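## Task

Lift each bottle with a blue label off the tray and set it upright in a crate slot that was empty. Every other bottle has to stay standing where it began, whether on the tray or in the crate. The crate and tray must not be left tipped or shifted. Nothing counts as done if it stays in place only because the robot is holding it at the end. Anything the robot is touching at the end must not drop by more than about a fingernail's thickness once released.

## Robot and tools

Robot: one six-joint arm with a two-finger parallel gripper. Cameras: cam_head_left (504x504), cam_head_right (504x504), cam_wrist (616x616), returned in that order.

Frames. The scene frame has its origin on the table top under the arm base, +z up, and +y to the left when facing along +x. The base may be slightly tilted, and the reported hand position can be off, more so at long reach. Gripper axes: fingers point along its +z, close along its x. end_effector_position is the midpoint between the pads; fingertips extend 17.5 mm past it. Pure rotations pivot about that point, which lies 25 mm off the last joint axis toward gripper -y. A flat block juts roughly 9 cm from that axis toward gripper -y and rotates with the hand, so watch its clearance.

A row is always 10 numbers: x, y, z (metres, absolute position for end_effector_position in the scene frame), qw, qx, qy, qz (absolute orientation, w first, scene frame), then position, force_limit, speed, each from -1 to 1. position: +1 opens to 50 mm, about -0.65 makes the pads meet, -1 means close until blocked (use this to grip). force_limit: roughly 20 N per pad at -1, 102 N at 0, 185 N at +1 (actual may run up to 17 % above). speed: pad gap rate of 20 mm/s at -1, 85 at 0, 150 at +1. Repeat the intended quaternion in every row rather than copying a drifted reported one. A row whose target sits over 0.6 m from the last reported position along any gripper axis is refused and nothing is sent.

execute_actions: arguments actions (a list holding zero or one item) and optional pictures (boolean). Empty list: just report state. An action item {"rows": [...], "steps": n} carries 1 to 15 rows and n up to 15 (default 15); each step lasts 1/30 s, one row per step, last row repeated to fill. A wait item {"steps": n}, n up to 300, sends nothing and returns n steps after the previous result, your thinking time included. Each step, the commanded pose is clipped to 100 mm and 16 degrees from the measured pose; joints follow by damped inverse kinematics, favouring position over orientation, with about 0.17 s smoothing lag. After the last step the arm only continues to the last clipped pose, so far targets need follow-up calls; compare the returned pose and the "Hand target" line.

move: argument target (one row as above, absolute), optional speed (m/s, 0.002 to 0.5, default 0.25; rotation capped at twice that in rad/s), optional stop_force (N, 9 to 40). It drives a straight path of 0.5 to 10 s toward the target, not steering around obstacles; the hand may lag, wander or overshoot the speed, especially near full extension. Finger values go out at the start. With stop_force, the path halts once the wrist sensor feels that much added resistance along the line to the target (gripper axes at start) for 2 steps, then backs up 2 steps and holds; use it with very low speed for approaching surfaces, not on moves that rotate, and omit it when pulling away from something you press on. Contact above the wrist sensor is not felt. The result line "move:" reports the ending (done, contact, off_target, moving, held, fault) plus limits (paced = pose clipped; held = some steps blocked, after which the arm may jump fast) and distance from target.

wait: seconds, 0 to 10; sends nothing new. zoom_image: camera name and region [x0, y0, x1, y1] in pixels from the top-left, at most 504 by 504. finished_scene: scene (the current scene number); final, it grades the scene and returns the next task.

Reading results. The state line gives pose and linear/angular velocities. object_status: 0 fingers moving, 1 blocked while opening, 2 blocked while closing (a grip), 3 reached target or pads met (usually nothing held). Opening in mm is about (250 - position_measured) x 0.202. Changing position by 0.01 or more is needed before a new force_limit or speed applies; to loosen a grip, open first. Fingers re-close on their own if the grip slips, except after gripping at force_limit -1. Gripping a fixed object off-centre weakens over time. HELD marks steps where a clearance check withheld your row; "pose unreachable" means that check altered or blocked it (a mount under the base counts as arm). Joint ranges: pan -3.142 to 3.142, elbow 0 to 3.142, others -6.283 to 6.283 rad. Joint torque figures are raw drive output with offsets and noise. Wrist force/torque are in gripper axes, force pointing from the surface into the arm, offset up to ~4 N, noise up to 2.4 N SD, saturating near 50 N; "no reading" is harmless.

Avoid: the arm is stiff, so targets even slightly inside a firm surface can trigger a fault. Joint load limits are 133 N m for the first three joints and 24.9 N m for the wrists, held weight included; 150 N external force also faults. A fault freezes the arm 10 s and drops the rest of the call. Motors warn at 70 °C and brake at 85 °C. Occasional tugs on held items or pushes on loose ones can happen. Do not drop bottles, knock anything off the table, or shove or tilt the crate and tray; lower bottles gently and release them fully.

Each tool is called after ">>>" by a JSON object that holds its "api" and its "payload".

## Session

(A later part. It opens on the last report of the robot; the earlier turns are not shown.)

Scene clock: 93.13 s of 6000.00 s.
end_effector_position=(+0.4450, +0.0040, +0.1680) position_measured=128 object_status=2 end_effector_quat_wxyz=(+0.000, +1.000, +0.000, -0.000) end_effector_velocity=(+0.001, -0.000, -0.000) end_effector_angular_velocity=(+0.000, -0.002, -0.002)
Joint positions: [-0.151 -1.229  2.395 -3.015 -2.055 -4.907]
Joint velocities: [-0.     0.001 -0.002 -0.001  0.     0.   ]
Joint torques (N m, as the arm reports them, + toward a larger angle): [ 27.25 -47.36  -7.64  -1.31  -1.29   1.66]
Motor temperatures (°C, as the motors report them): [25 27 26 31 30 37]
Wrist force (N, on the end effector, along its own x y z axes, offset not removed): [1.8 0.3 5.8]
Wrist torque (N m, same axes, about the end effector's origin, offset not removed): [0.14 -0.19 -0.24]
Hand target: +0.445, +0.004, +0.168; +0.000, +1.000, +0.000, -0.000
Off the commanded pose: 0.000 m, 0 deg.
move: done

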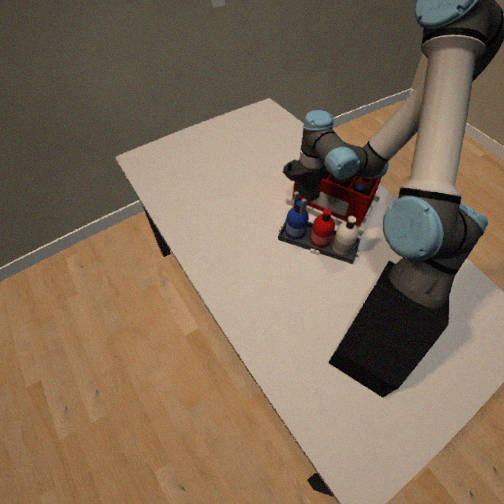

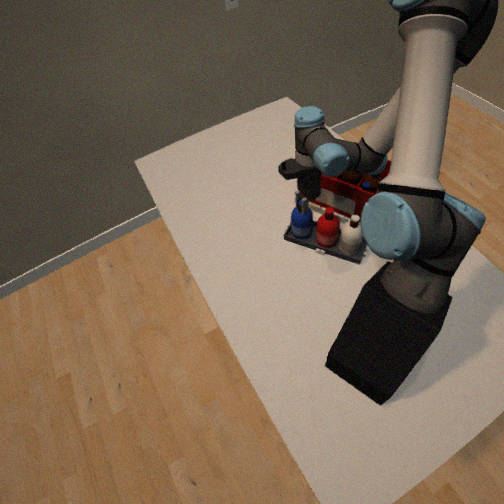

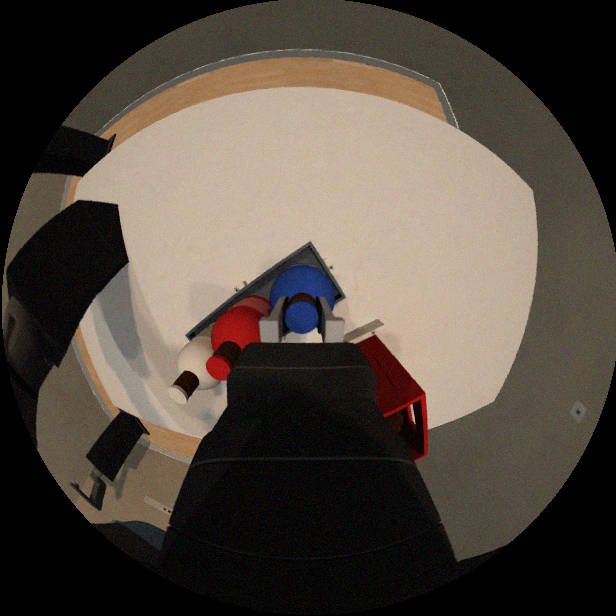

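>>> {"api": "move", "payload": {"target": [0.445,0.004,0.37,0,1,0,0,-1,0,0], "speed": 0.15}}

>>> {"api": "move", "payload": {"target": [0.51,-0.08,0.37,0,0.7071,0.7071,0,-1,0,0], "speed": 0.15}}

>>> {"api": "zoom_image", "payload": {"camera": "cam_wrist", "region": [190,150,430,390]}}

>>> {"api": "zoom_image", "payload": {"camera": "cam_head_left", "region": [250,90,410,250]}}

Scene clock: 101.63 s of 6000.00 s.
end_effector_position=(+0.4450, +0.0038, +0.3698) position_measured=128 object_status=2 end_effector_quat_wxyz=(+0.000, +1.000, +0.000, -0.000) end_effector_velocity=(-0.001, +0.000, +0.001) end_effector_angular_velocity=(-0.000, +0.002, +0.001)
Joint positions: [ 0.104 -1.684  2.21  -2.234 -2.108 -4.621]
Joint velocities: [ 0.002 -0.002 -0.003  0.008 -0.     0.003]
Joint torques (N m, as the arm reports them, + toward a larger angle): [ 21.58 -37.35 -25.08  -1.37  -2.06   1.53]
Motor temperatures (°C, as the motors report them): [25 27 26 31 30 37]
Wrist force (N, on the end effector, along its own x y z axes, offset not removed): [-0.7 1.6 6.1]
Wrist torque (N m, same axes, about the end effector's origin, offset not removed): [0.34 0.10 -0.09]
Hand target: +0.445, +0.004, +0.370; +0.000, +1.000, +0.000, -0.000
Off the commanded pose: 0.000 m, 0 deg.
After step 90, 3.70 s passed at rest.
move: done

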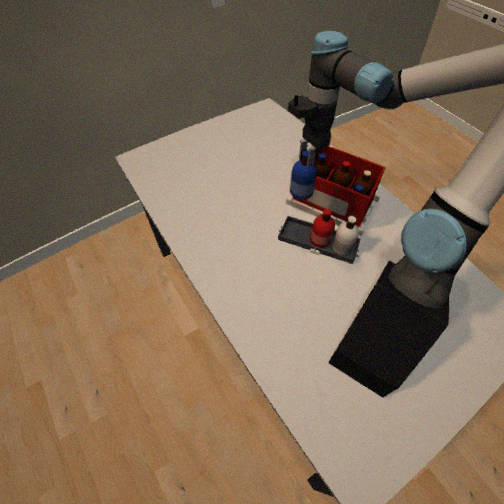

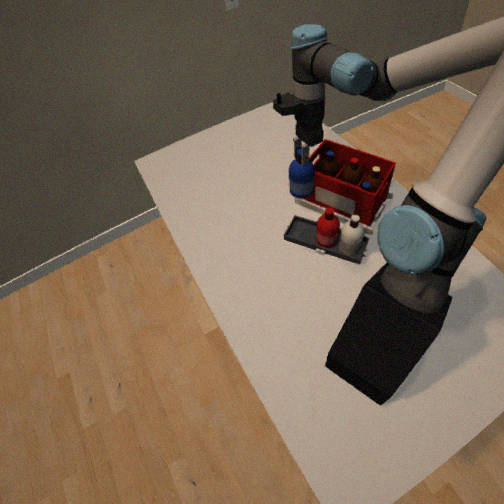

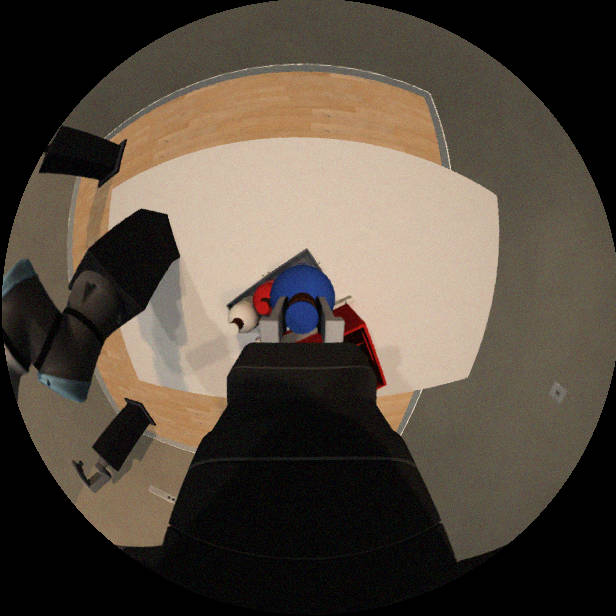

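Scene clock: 107.20 s of 6000.00 s.
end_effector_position=(+0.5102, -0.0792, +0.3703) position_measured=128 object_status=2 end_effector_quat_wxyz=(+0.000, +0.718, +0.696, -0.013) end_effector_velocity=(+0.000, -0.000, +0.001) end_effector_angular_velocity=(-0.003, +0.004, +0.006)
Joint positions: [-0.011 -1.556  1.977 -2.175 -2.106 -6.282]
Joint velocities: [ 0.002  0.003 -0.005  0.008 -0.003 -0.001]
Joint torques (N m, as the arm reports them, + toward a larger angle): [ 25.58 -17.2  -25.27  -0.94  -2.18  -1.43]
Motor temperatures (°C, as the motors report them): [25 27 26 31 30 37]
Wrist force (N, on the end effector, along its own x y z axes, offset not removed): [-1.1 -1.5 10.0]
Wrist torque (N m, same axes, about the end effector's origin, offset not removed): [-0.19 0.23 0.06]
Hand target: +0.510, -0.079, +0.370; +0.000, +0.718, +0.696, -0.013
Off the commanded pose: 0.001 m, 2 deg.
joint sent to its limit — the command would take joint 6 (wrist 3) past its lower limit, so that joint was sent only as far as its limit.
move: done

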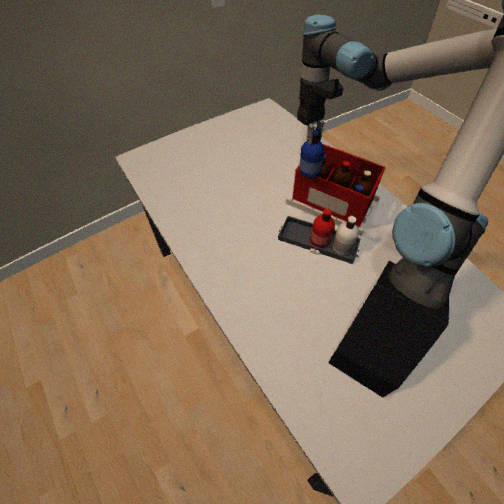

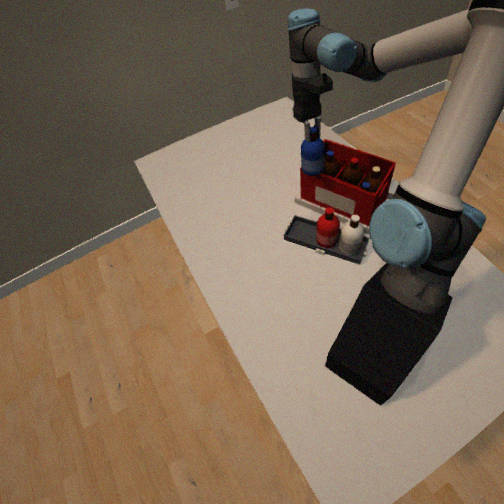

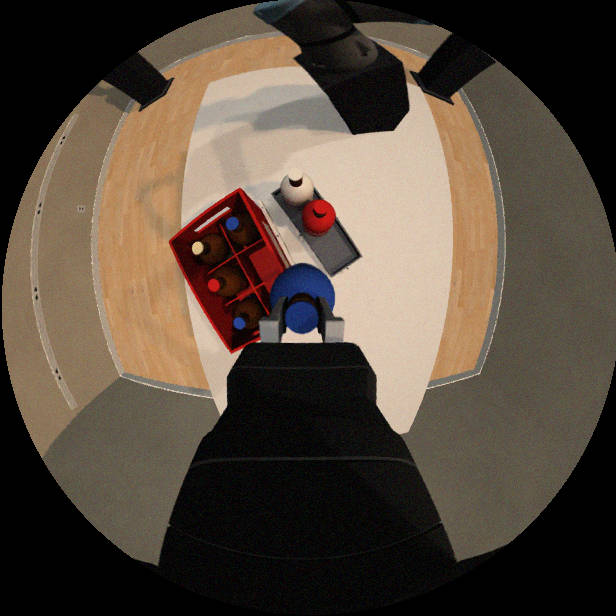

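Region (190, 150, 430, 390) of cam_wrist's 616x616 image, scaled by 2.100, with more detail than that image has.

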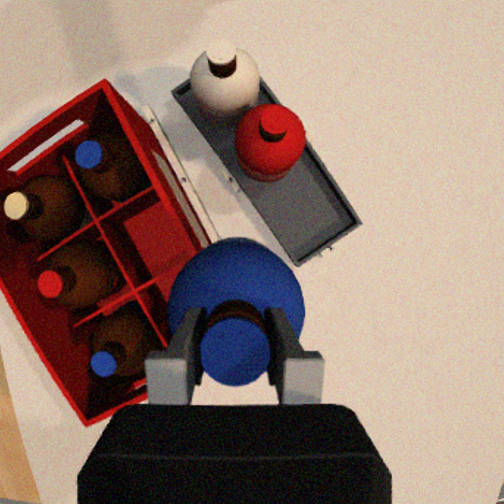

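Region (250, 90, 410, 250) of cam_head_left's 504x504 image, scaled by 3.150, with more detail than that image has.

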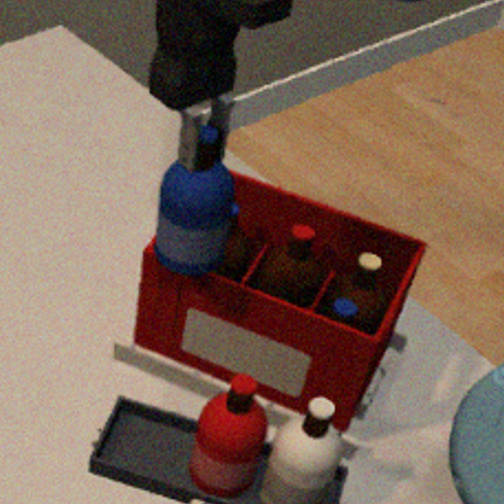

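>>> {"api": "move", "payload": {"target": [0.465,-0.18,0.37,0,0.766,0.643,0,-1,0,0], "speed": 0.15}}

>>> {"api": "zoom_image", "payload": {"camera": "cam_wrist", "region": [190,150,430,390]}}

>>> {"api": "zoom_image", "payload": {"camera": "cam_head_left", "region": [250,90,410,250]}}

Scene clock: 123.63 s of 6000.00 s.
end_effector_position=(+0.4656, -0.1792, +0.3703) position_measured=128 object_status=2 end_effector_quat_wxyz=(+0.000, +0.790, +0.613, -0.034) end_effector_velocity=(+0.000, -0.002, +0.001) end_effector_angular_velocity=(+0.001, -0.002, -0.004)
Joint positions: [-0.223 -1.728  2.044 -2.153 -2.089 -6.282]
Joint velocities: [-0.003 -0.002 -0.002  0.001  0.002  0.   ]
Joint torques (N m, as the arm reports them, + toward a larger angle): [  1.65 -44.23 -12.85  -1.28   1.71  -1.47]
Motor temperatures (°C, as the motors report them): [25 27 26 31 30 37]
Wrist force (N, on the end effector, along its own x y z axes, offset not removed): [-1.1 0.7 5.6]
Wrist torque (N m, same axes, about the end effector's origin, offset not removed): [0.27 0.36 -0.04]
Hand target: +0.466, -0.179, +0.370; +0.000, +0.790, +0.613, -0.034
Off the commanded pose: 0.001 m, 6 deg.
joint sent to its limit — the command would take joint 6 (wrist 3) past its lower limit, so that joint was sent only as far as its limit.
After step 90, 12.27 s passed at rest.
move: off_target

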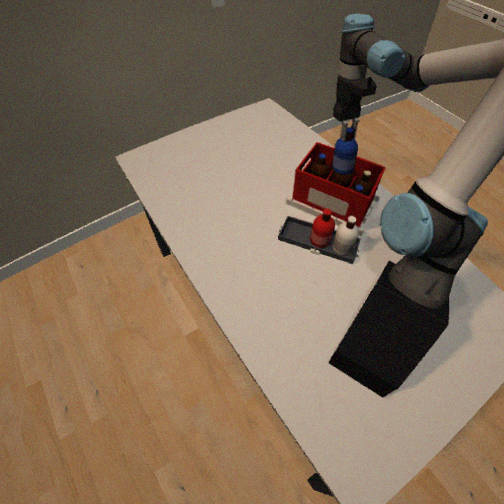

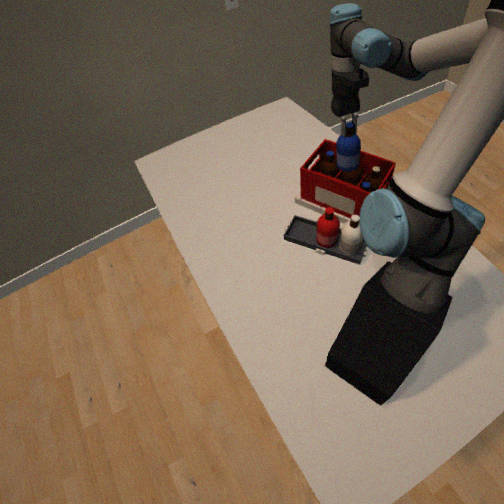

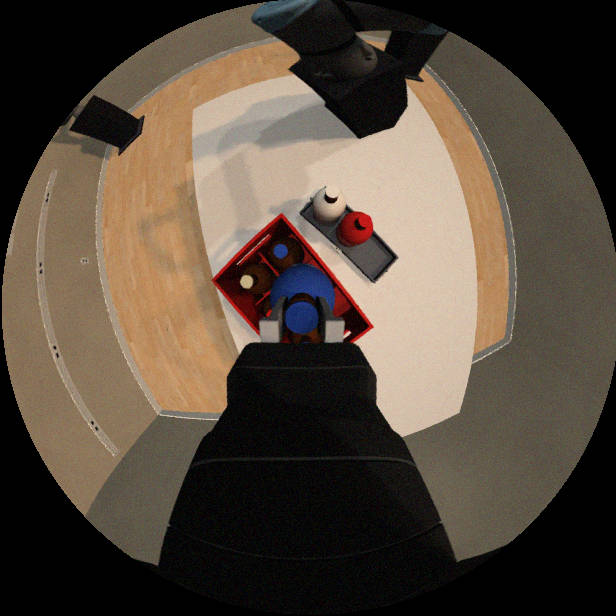

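Region (190, 150, 430, 390) of cam_wrist's 616x616 image, scaled by 2.100, with more detail than that image has.

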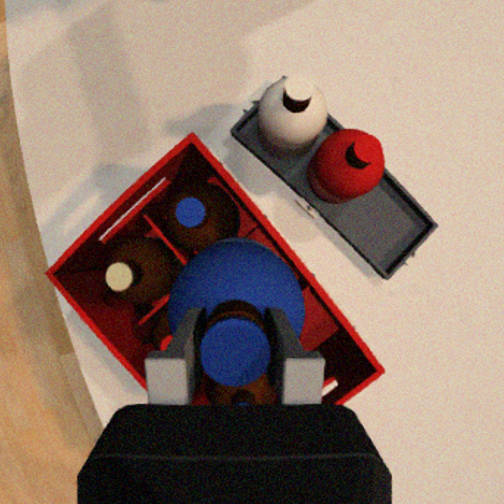

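Region (250, 90, 410, 250) of cam_head_left's 504x504 image, scaled by 3.150, with more detail than that image has.

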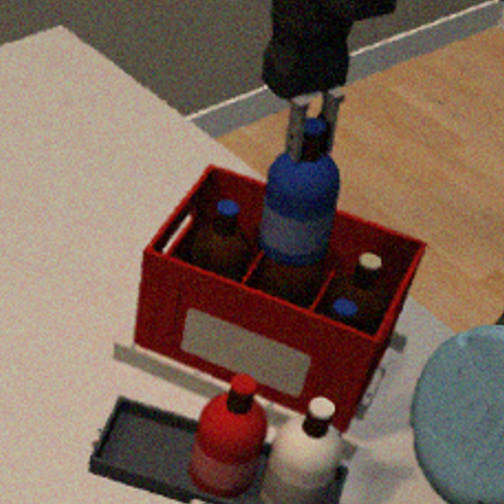

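>>> {"api": "move", "payload": {"target": [0.474,-0.173,0.33,0,0.82,0.572,0,-1,0,0], "speed": 0.08}}

>>> {"api": "zoom_image", "payload": {"camera": "cam_wrist", "region": [190,150,430,390]}}

>>> {"api": "zoom_image", "payload": {"camera": "cam_head_left", "region": [270,110,410,250]}}

Scene clock: 139.90 s of 6000.00 s.
end_effector_position=(+0.4740, -0.1730, +0.3301) position_measured=128 object_status=2 end_effector_quat_wxyz=(-0.000, +0.820, +0.572, +0.000) end_effector_velocity=(+0.000, -0.000, -0.002) end_effector_angular_velocity=(+0.001, -0.000, -0.004)
Joint positions: [-0.286 -1.693  2.117 -2.337 -2.013 -6.269]
Joint velocities: [-0.004  0.003  0.003 -0.007  0.003  0.   ]
Joint torques (N m, as the arm reports them, + toward a larger angle): [  2.65 -16.97 -11.42  -4.99   1.9    1.65]
Motor temperatures (°C, as the motors report them): [25 27 26 31 30 37]
Wrist force (N, on the end effector, along its own x y z axes, offset not removed): [0.3 1.6 6.1]
Wrist torque (N m, same axes, about the end effector's origin, offset not removed): [0.41 0.05 -0.13]
Hand target: +0.474, -0.173, +0.330; -0.000, +0.820, +0.572, +0.000
Off the commanded pose: 0.000 m, 0 deg.
After step 90, 12.17 s passed at rest.
move: done

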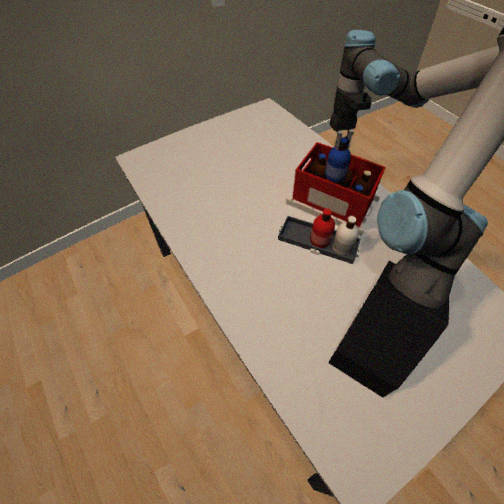

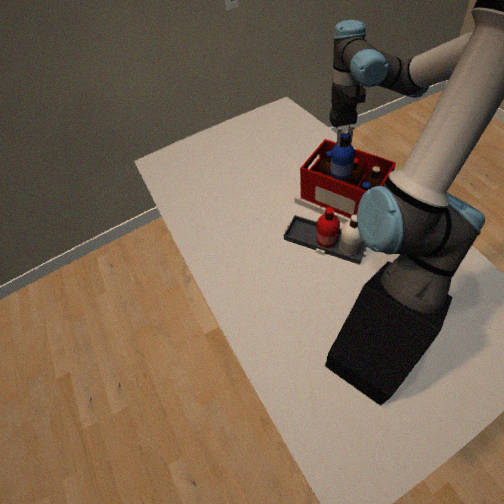

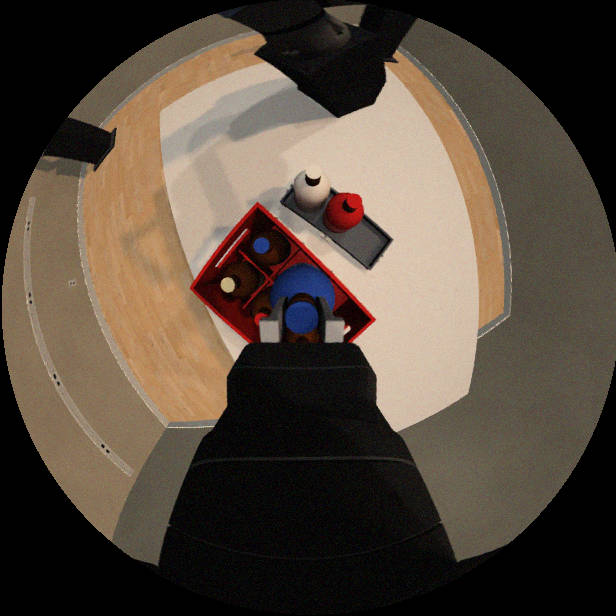

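Region (190, 150, 430, 390) of cam_wrist's 616x616 image, scaled by 2.100, with more detail than that image has.

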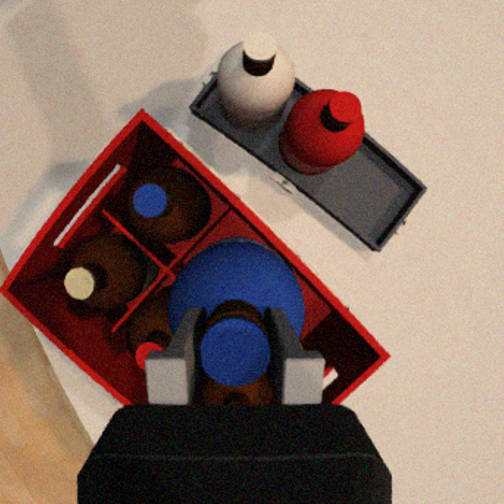

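Region (270, 110, 410, 250) of cam_head_left's 504x504 image, scaled by 3.600, with more detail than that image has.

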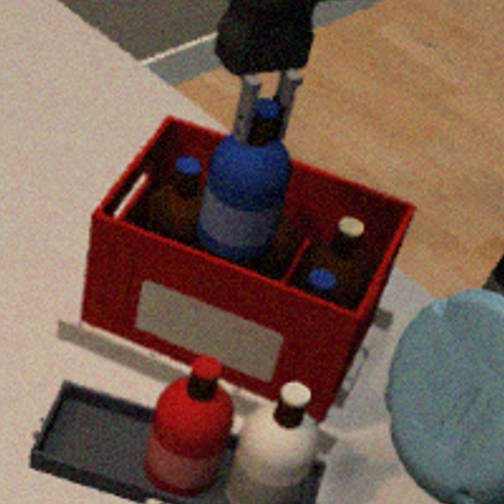

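Position looks plausible; lowering slowly with a force stop.

>>> {"api": "move", "payload": {"target": [0.474,-0.173,0.165,0,0.82,0.572,0,-1,0,0], "speed": 0.02, "stop_force": 12}}

>>> {"api": "zoom_image", "payload": {"camera": "cam_head_left", "region": [270,110,410,250]}}

Scene clock: 161.03 s of 6000.00 s.
end_effector_position=(+0.4742, -0.1724, +0.1715) position_measured=128 object_status=2 end_effector_quat_wxyz=(-0.003, +0.846, +0.532, -0.037) end_effector_velocity=(-0.000, +0.002, +0.003) end_effector_angular_velocity=(+0.006, -0.001, +0.004)
Joint positions: [-0.411 -1.348  2.187 -2.756 -2.028 -6.282]
Joint velocities: [ 0.003 -0.008  0.001  0.01   0.004 -0.   ]
Joint torques (N m, as the arm reports them, + toward a larger angle): [ 18.28 -31.72   3.19   0.79   3.22  -1.47]
Motor temperatures (°C, as the motors report them): [25 27 26 31 30 37]
Wrist force (N, on the end effector, along its own x y z axes, offset not removed): [-7.7 -4.8 -49.5]
Wrist torque (N m, same axes, about the end effector's origin, offset not removed): [0.51 0.66 -0.15]
Hand target: +0.474, -0.172, +0.172; -0.003, +0.846, +0.532, -0.036
Off the commanded pose: 0.007 m, 7 deg.
joint sent to its limit — the command would take joint 6 (wrist 3) past its lower limit, so that joint was sent only as far as its limit.
After step 90, 9.83 s passed at rest.
move: contact

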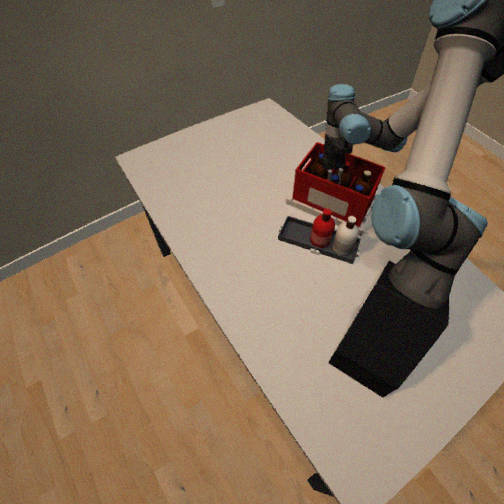

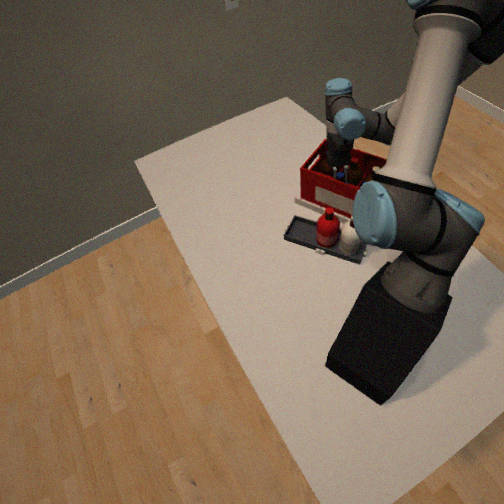

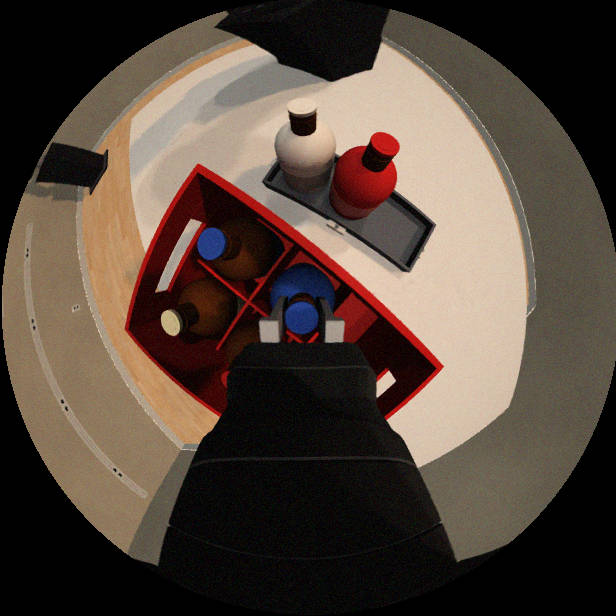

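Region (270, 110, 410, 250) of cam_head_left's 504x504 image, scaled by 3.600, with more detail than that image has.

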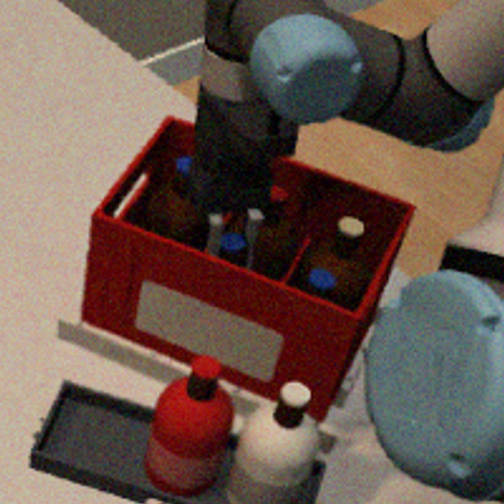

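In the slot on the floor. Releasing and retreating.

>>> {"api": "move", "payload": {"target": [0.474,-0.172,0.174,0,0.846,0.532,0,0.3,0,0], "speed": 0.02}}

>>> {"api": "move", "payload": {"target": [0.474,-0.172,0.36,0,0.846,0.532,0,0.3,0,0], "speed": 0.12}}

>>> {"api": "zoom_image", "payload": {"camera": "cam_wrist", "region": [170,150,430,410]}}

Scene clock: 171.37 s of 6000.00 s.
end_effector_position=(+0.4743, -0.1714, +0.1743) position_measured=107 object_status=3 end_effector_quat_wxyz=(-0.001, +0.855, +0.519, -0.012) end_effector_velocity=(-0.000, +0.000, +0.000) end_effector_angular_velocity=(+0.001, -0.002, -0.002)
Joint positions: [-0.43  -1.372  2.217 -2.802 -1.981 -6.282]
Joint velocities: [-0.001 -0.001  0.003 -0.003  0.002 -0.   ]
Joint torques (N m, as the arm reports them, + toward a larger angle): [  4.72 -50.36  -2.28  -4.56   2.17  -1.18]
Motor temperatures (°C, as the motors report them): [25 27 26 31 30 37]
Wrist force (N, on the end effector, along its own x y z axes, offset not removed): [-3.3 1.7 1.7]
Wrist torque (N m, same axes, about the end effector's origin, offset not removed): [0.37 0.31 -0.17]
Hand target: +0.474, -0.171, +0.174; -0.001, +0.855, +0.519, -0.012
Off the commanded pose: 0.001 m, 2 deg.
joint sent to its limit — the command would take joint 6 (wrist 3) past its lower limit, so that joint was sent only as far as its limit.
After step 90, 5.27 s passed at rest.
move: done

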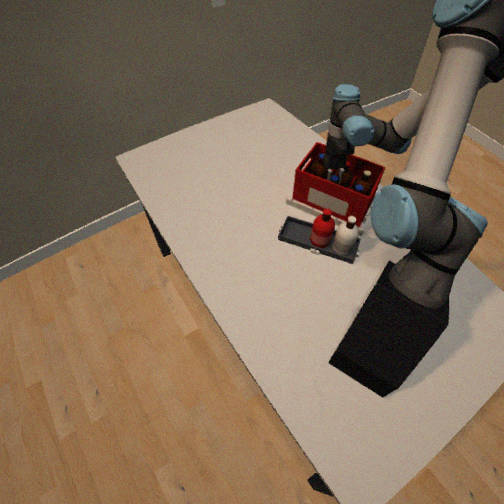

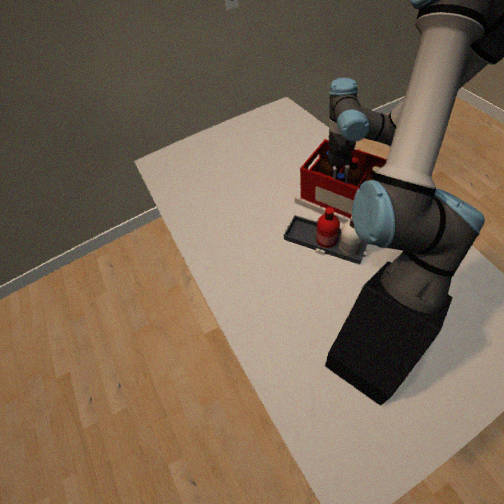

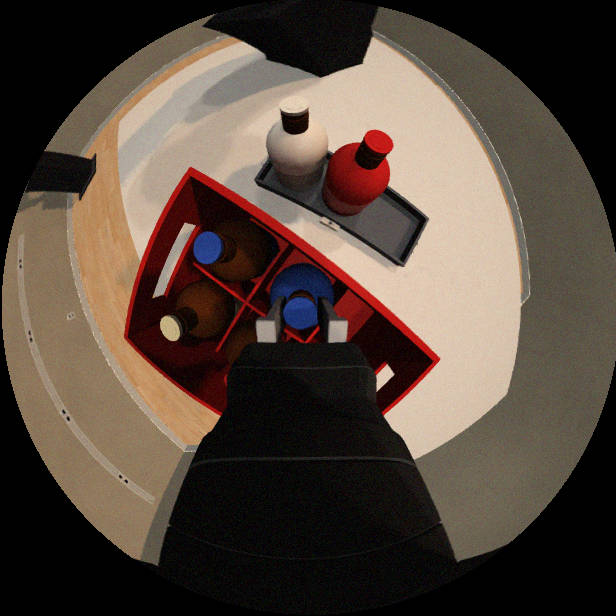

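Scene clock: 173.33 s of 6000.00 s.
end_effector_position=(+0.4740, -0.1722, +0.3599) position_measured=107 object_status=3 end_effector_quat_wxyz=(+0.000, +0.846, +0.532, -0.000) end_effector_velocity=(+0.000, -0.001, +0.002) end_effector_angular_velocity=(-0.000, -0.001, -0.001)
Joint positions: [-0.257 -1.735  2.078 -2.242 -2.024 -6.143]
Joint velocities: [ 0.001 -0.002 -0.004  0.005 -0.     0.002]
Joint torques (N m, as the arm reports them, + toward a larger angle): [ 21.21 -41.12 -24.17  -1.06  -2.28   1.65]
Motor temperatures (°C, as the motors report them): [25 27 26 31 30 37]
Wrist force (N, on the end effector, along its own x y z axes, offset not removed): [-2.8 3.6 -0.2]
Wrist torque (N m, same axes, about the end effector's origin, offset not removed): [0.75 0.33 -0.01]
Hand target: +0.474, -0.172, +0.360; +0.000, +0.846, +0.532, -0.000
Off the commanded pose: 0.000 m, 0 deg.
move: done

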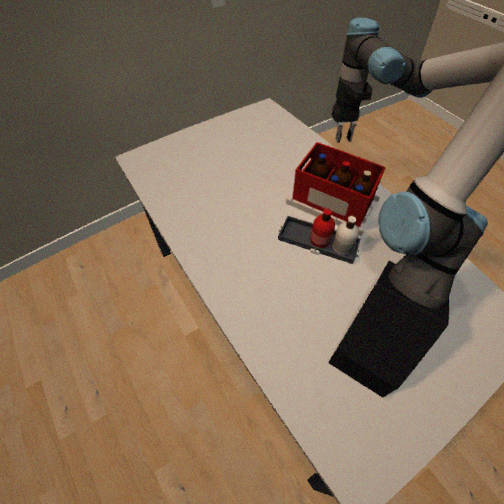

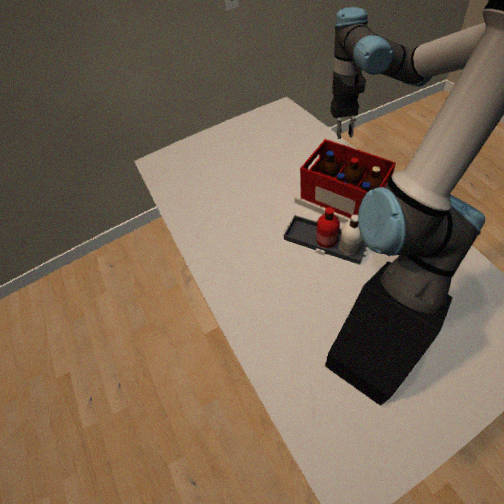

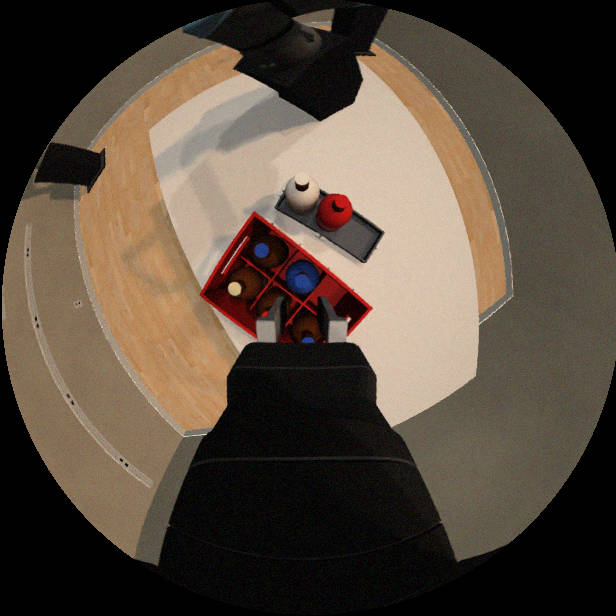

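Region (170, 150, 430, 410) of cam_wrist's 616x616 image, scaled by 1.938, with more detail than that image has.

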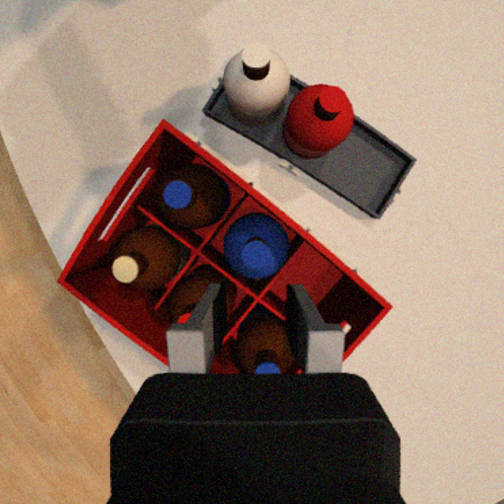

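>>> {"api": "finished_scene", "payload": {"scene": 1}}

The scene is finished: the task was done.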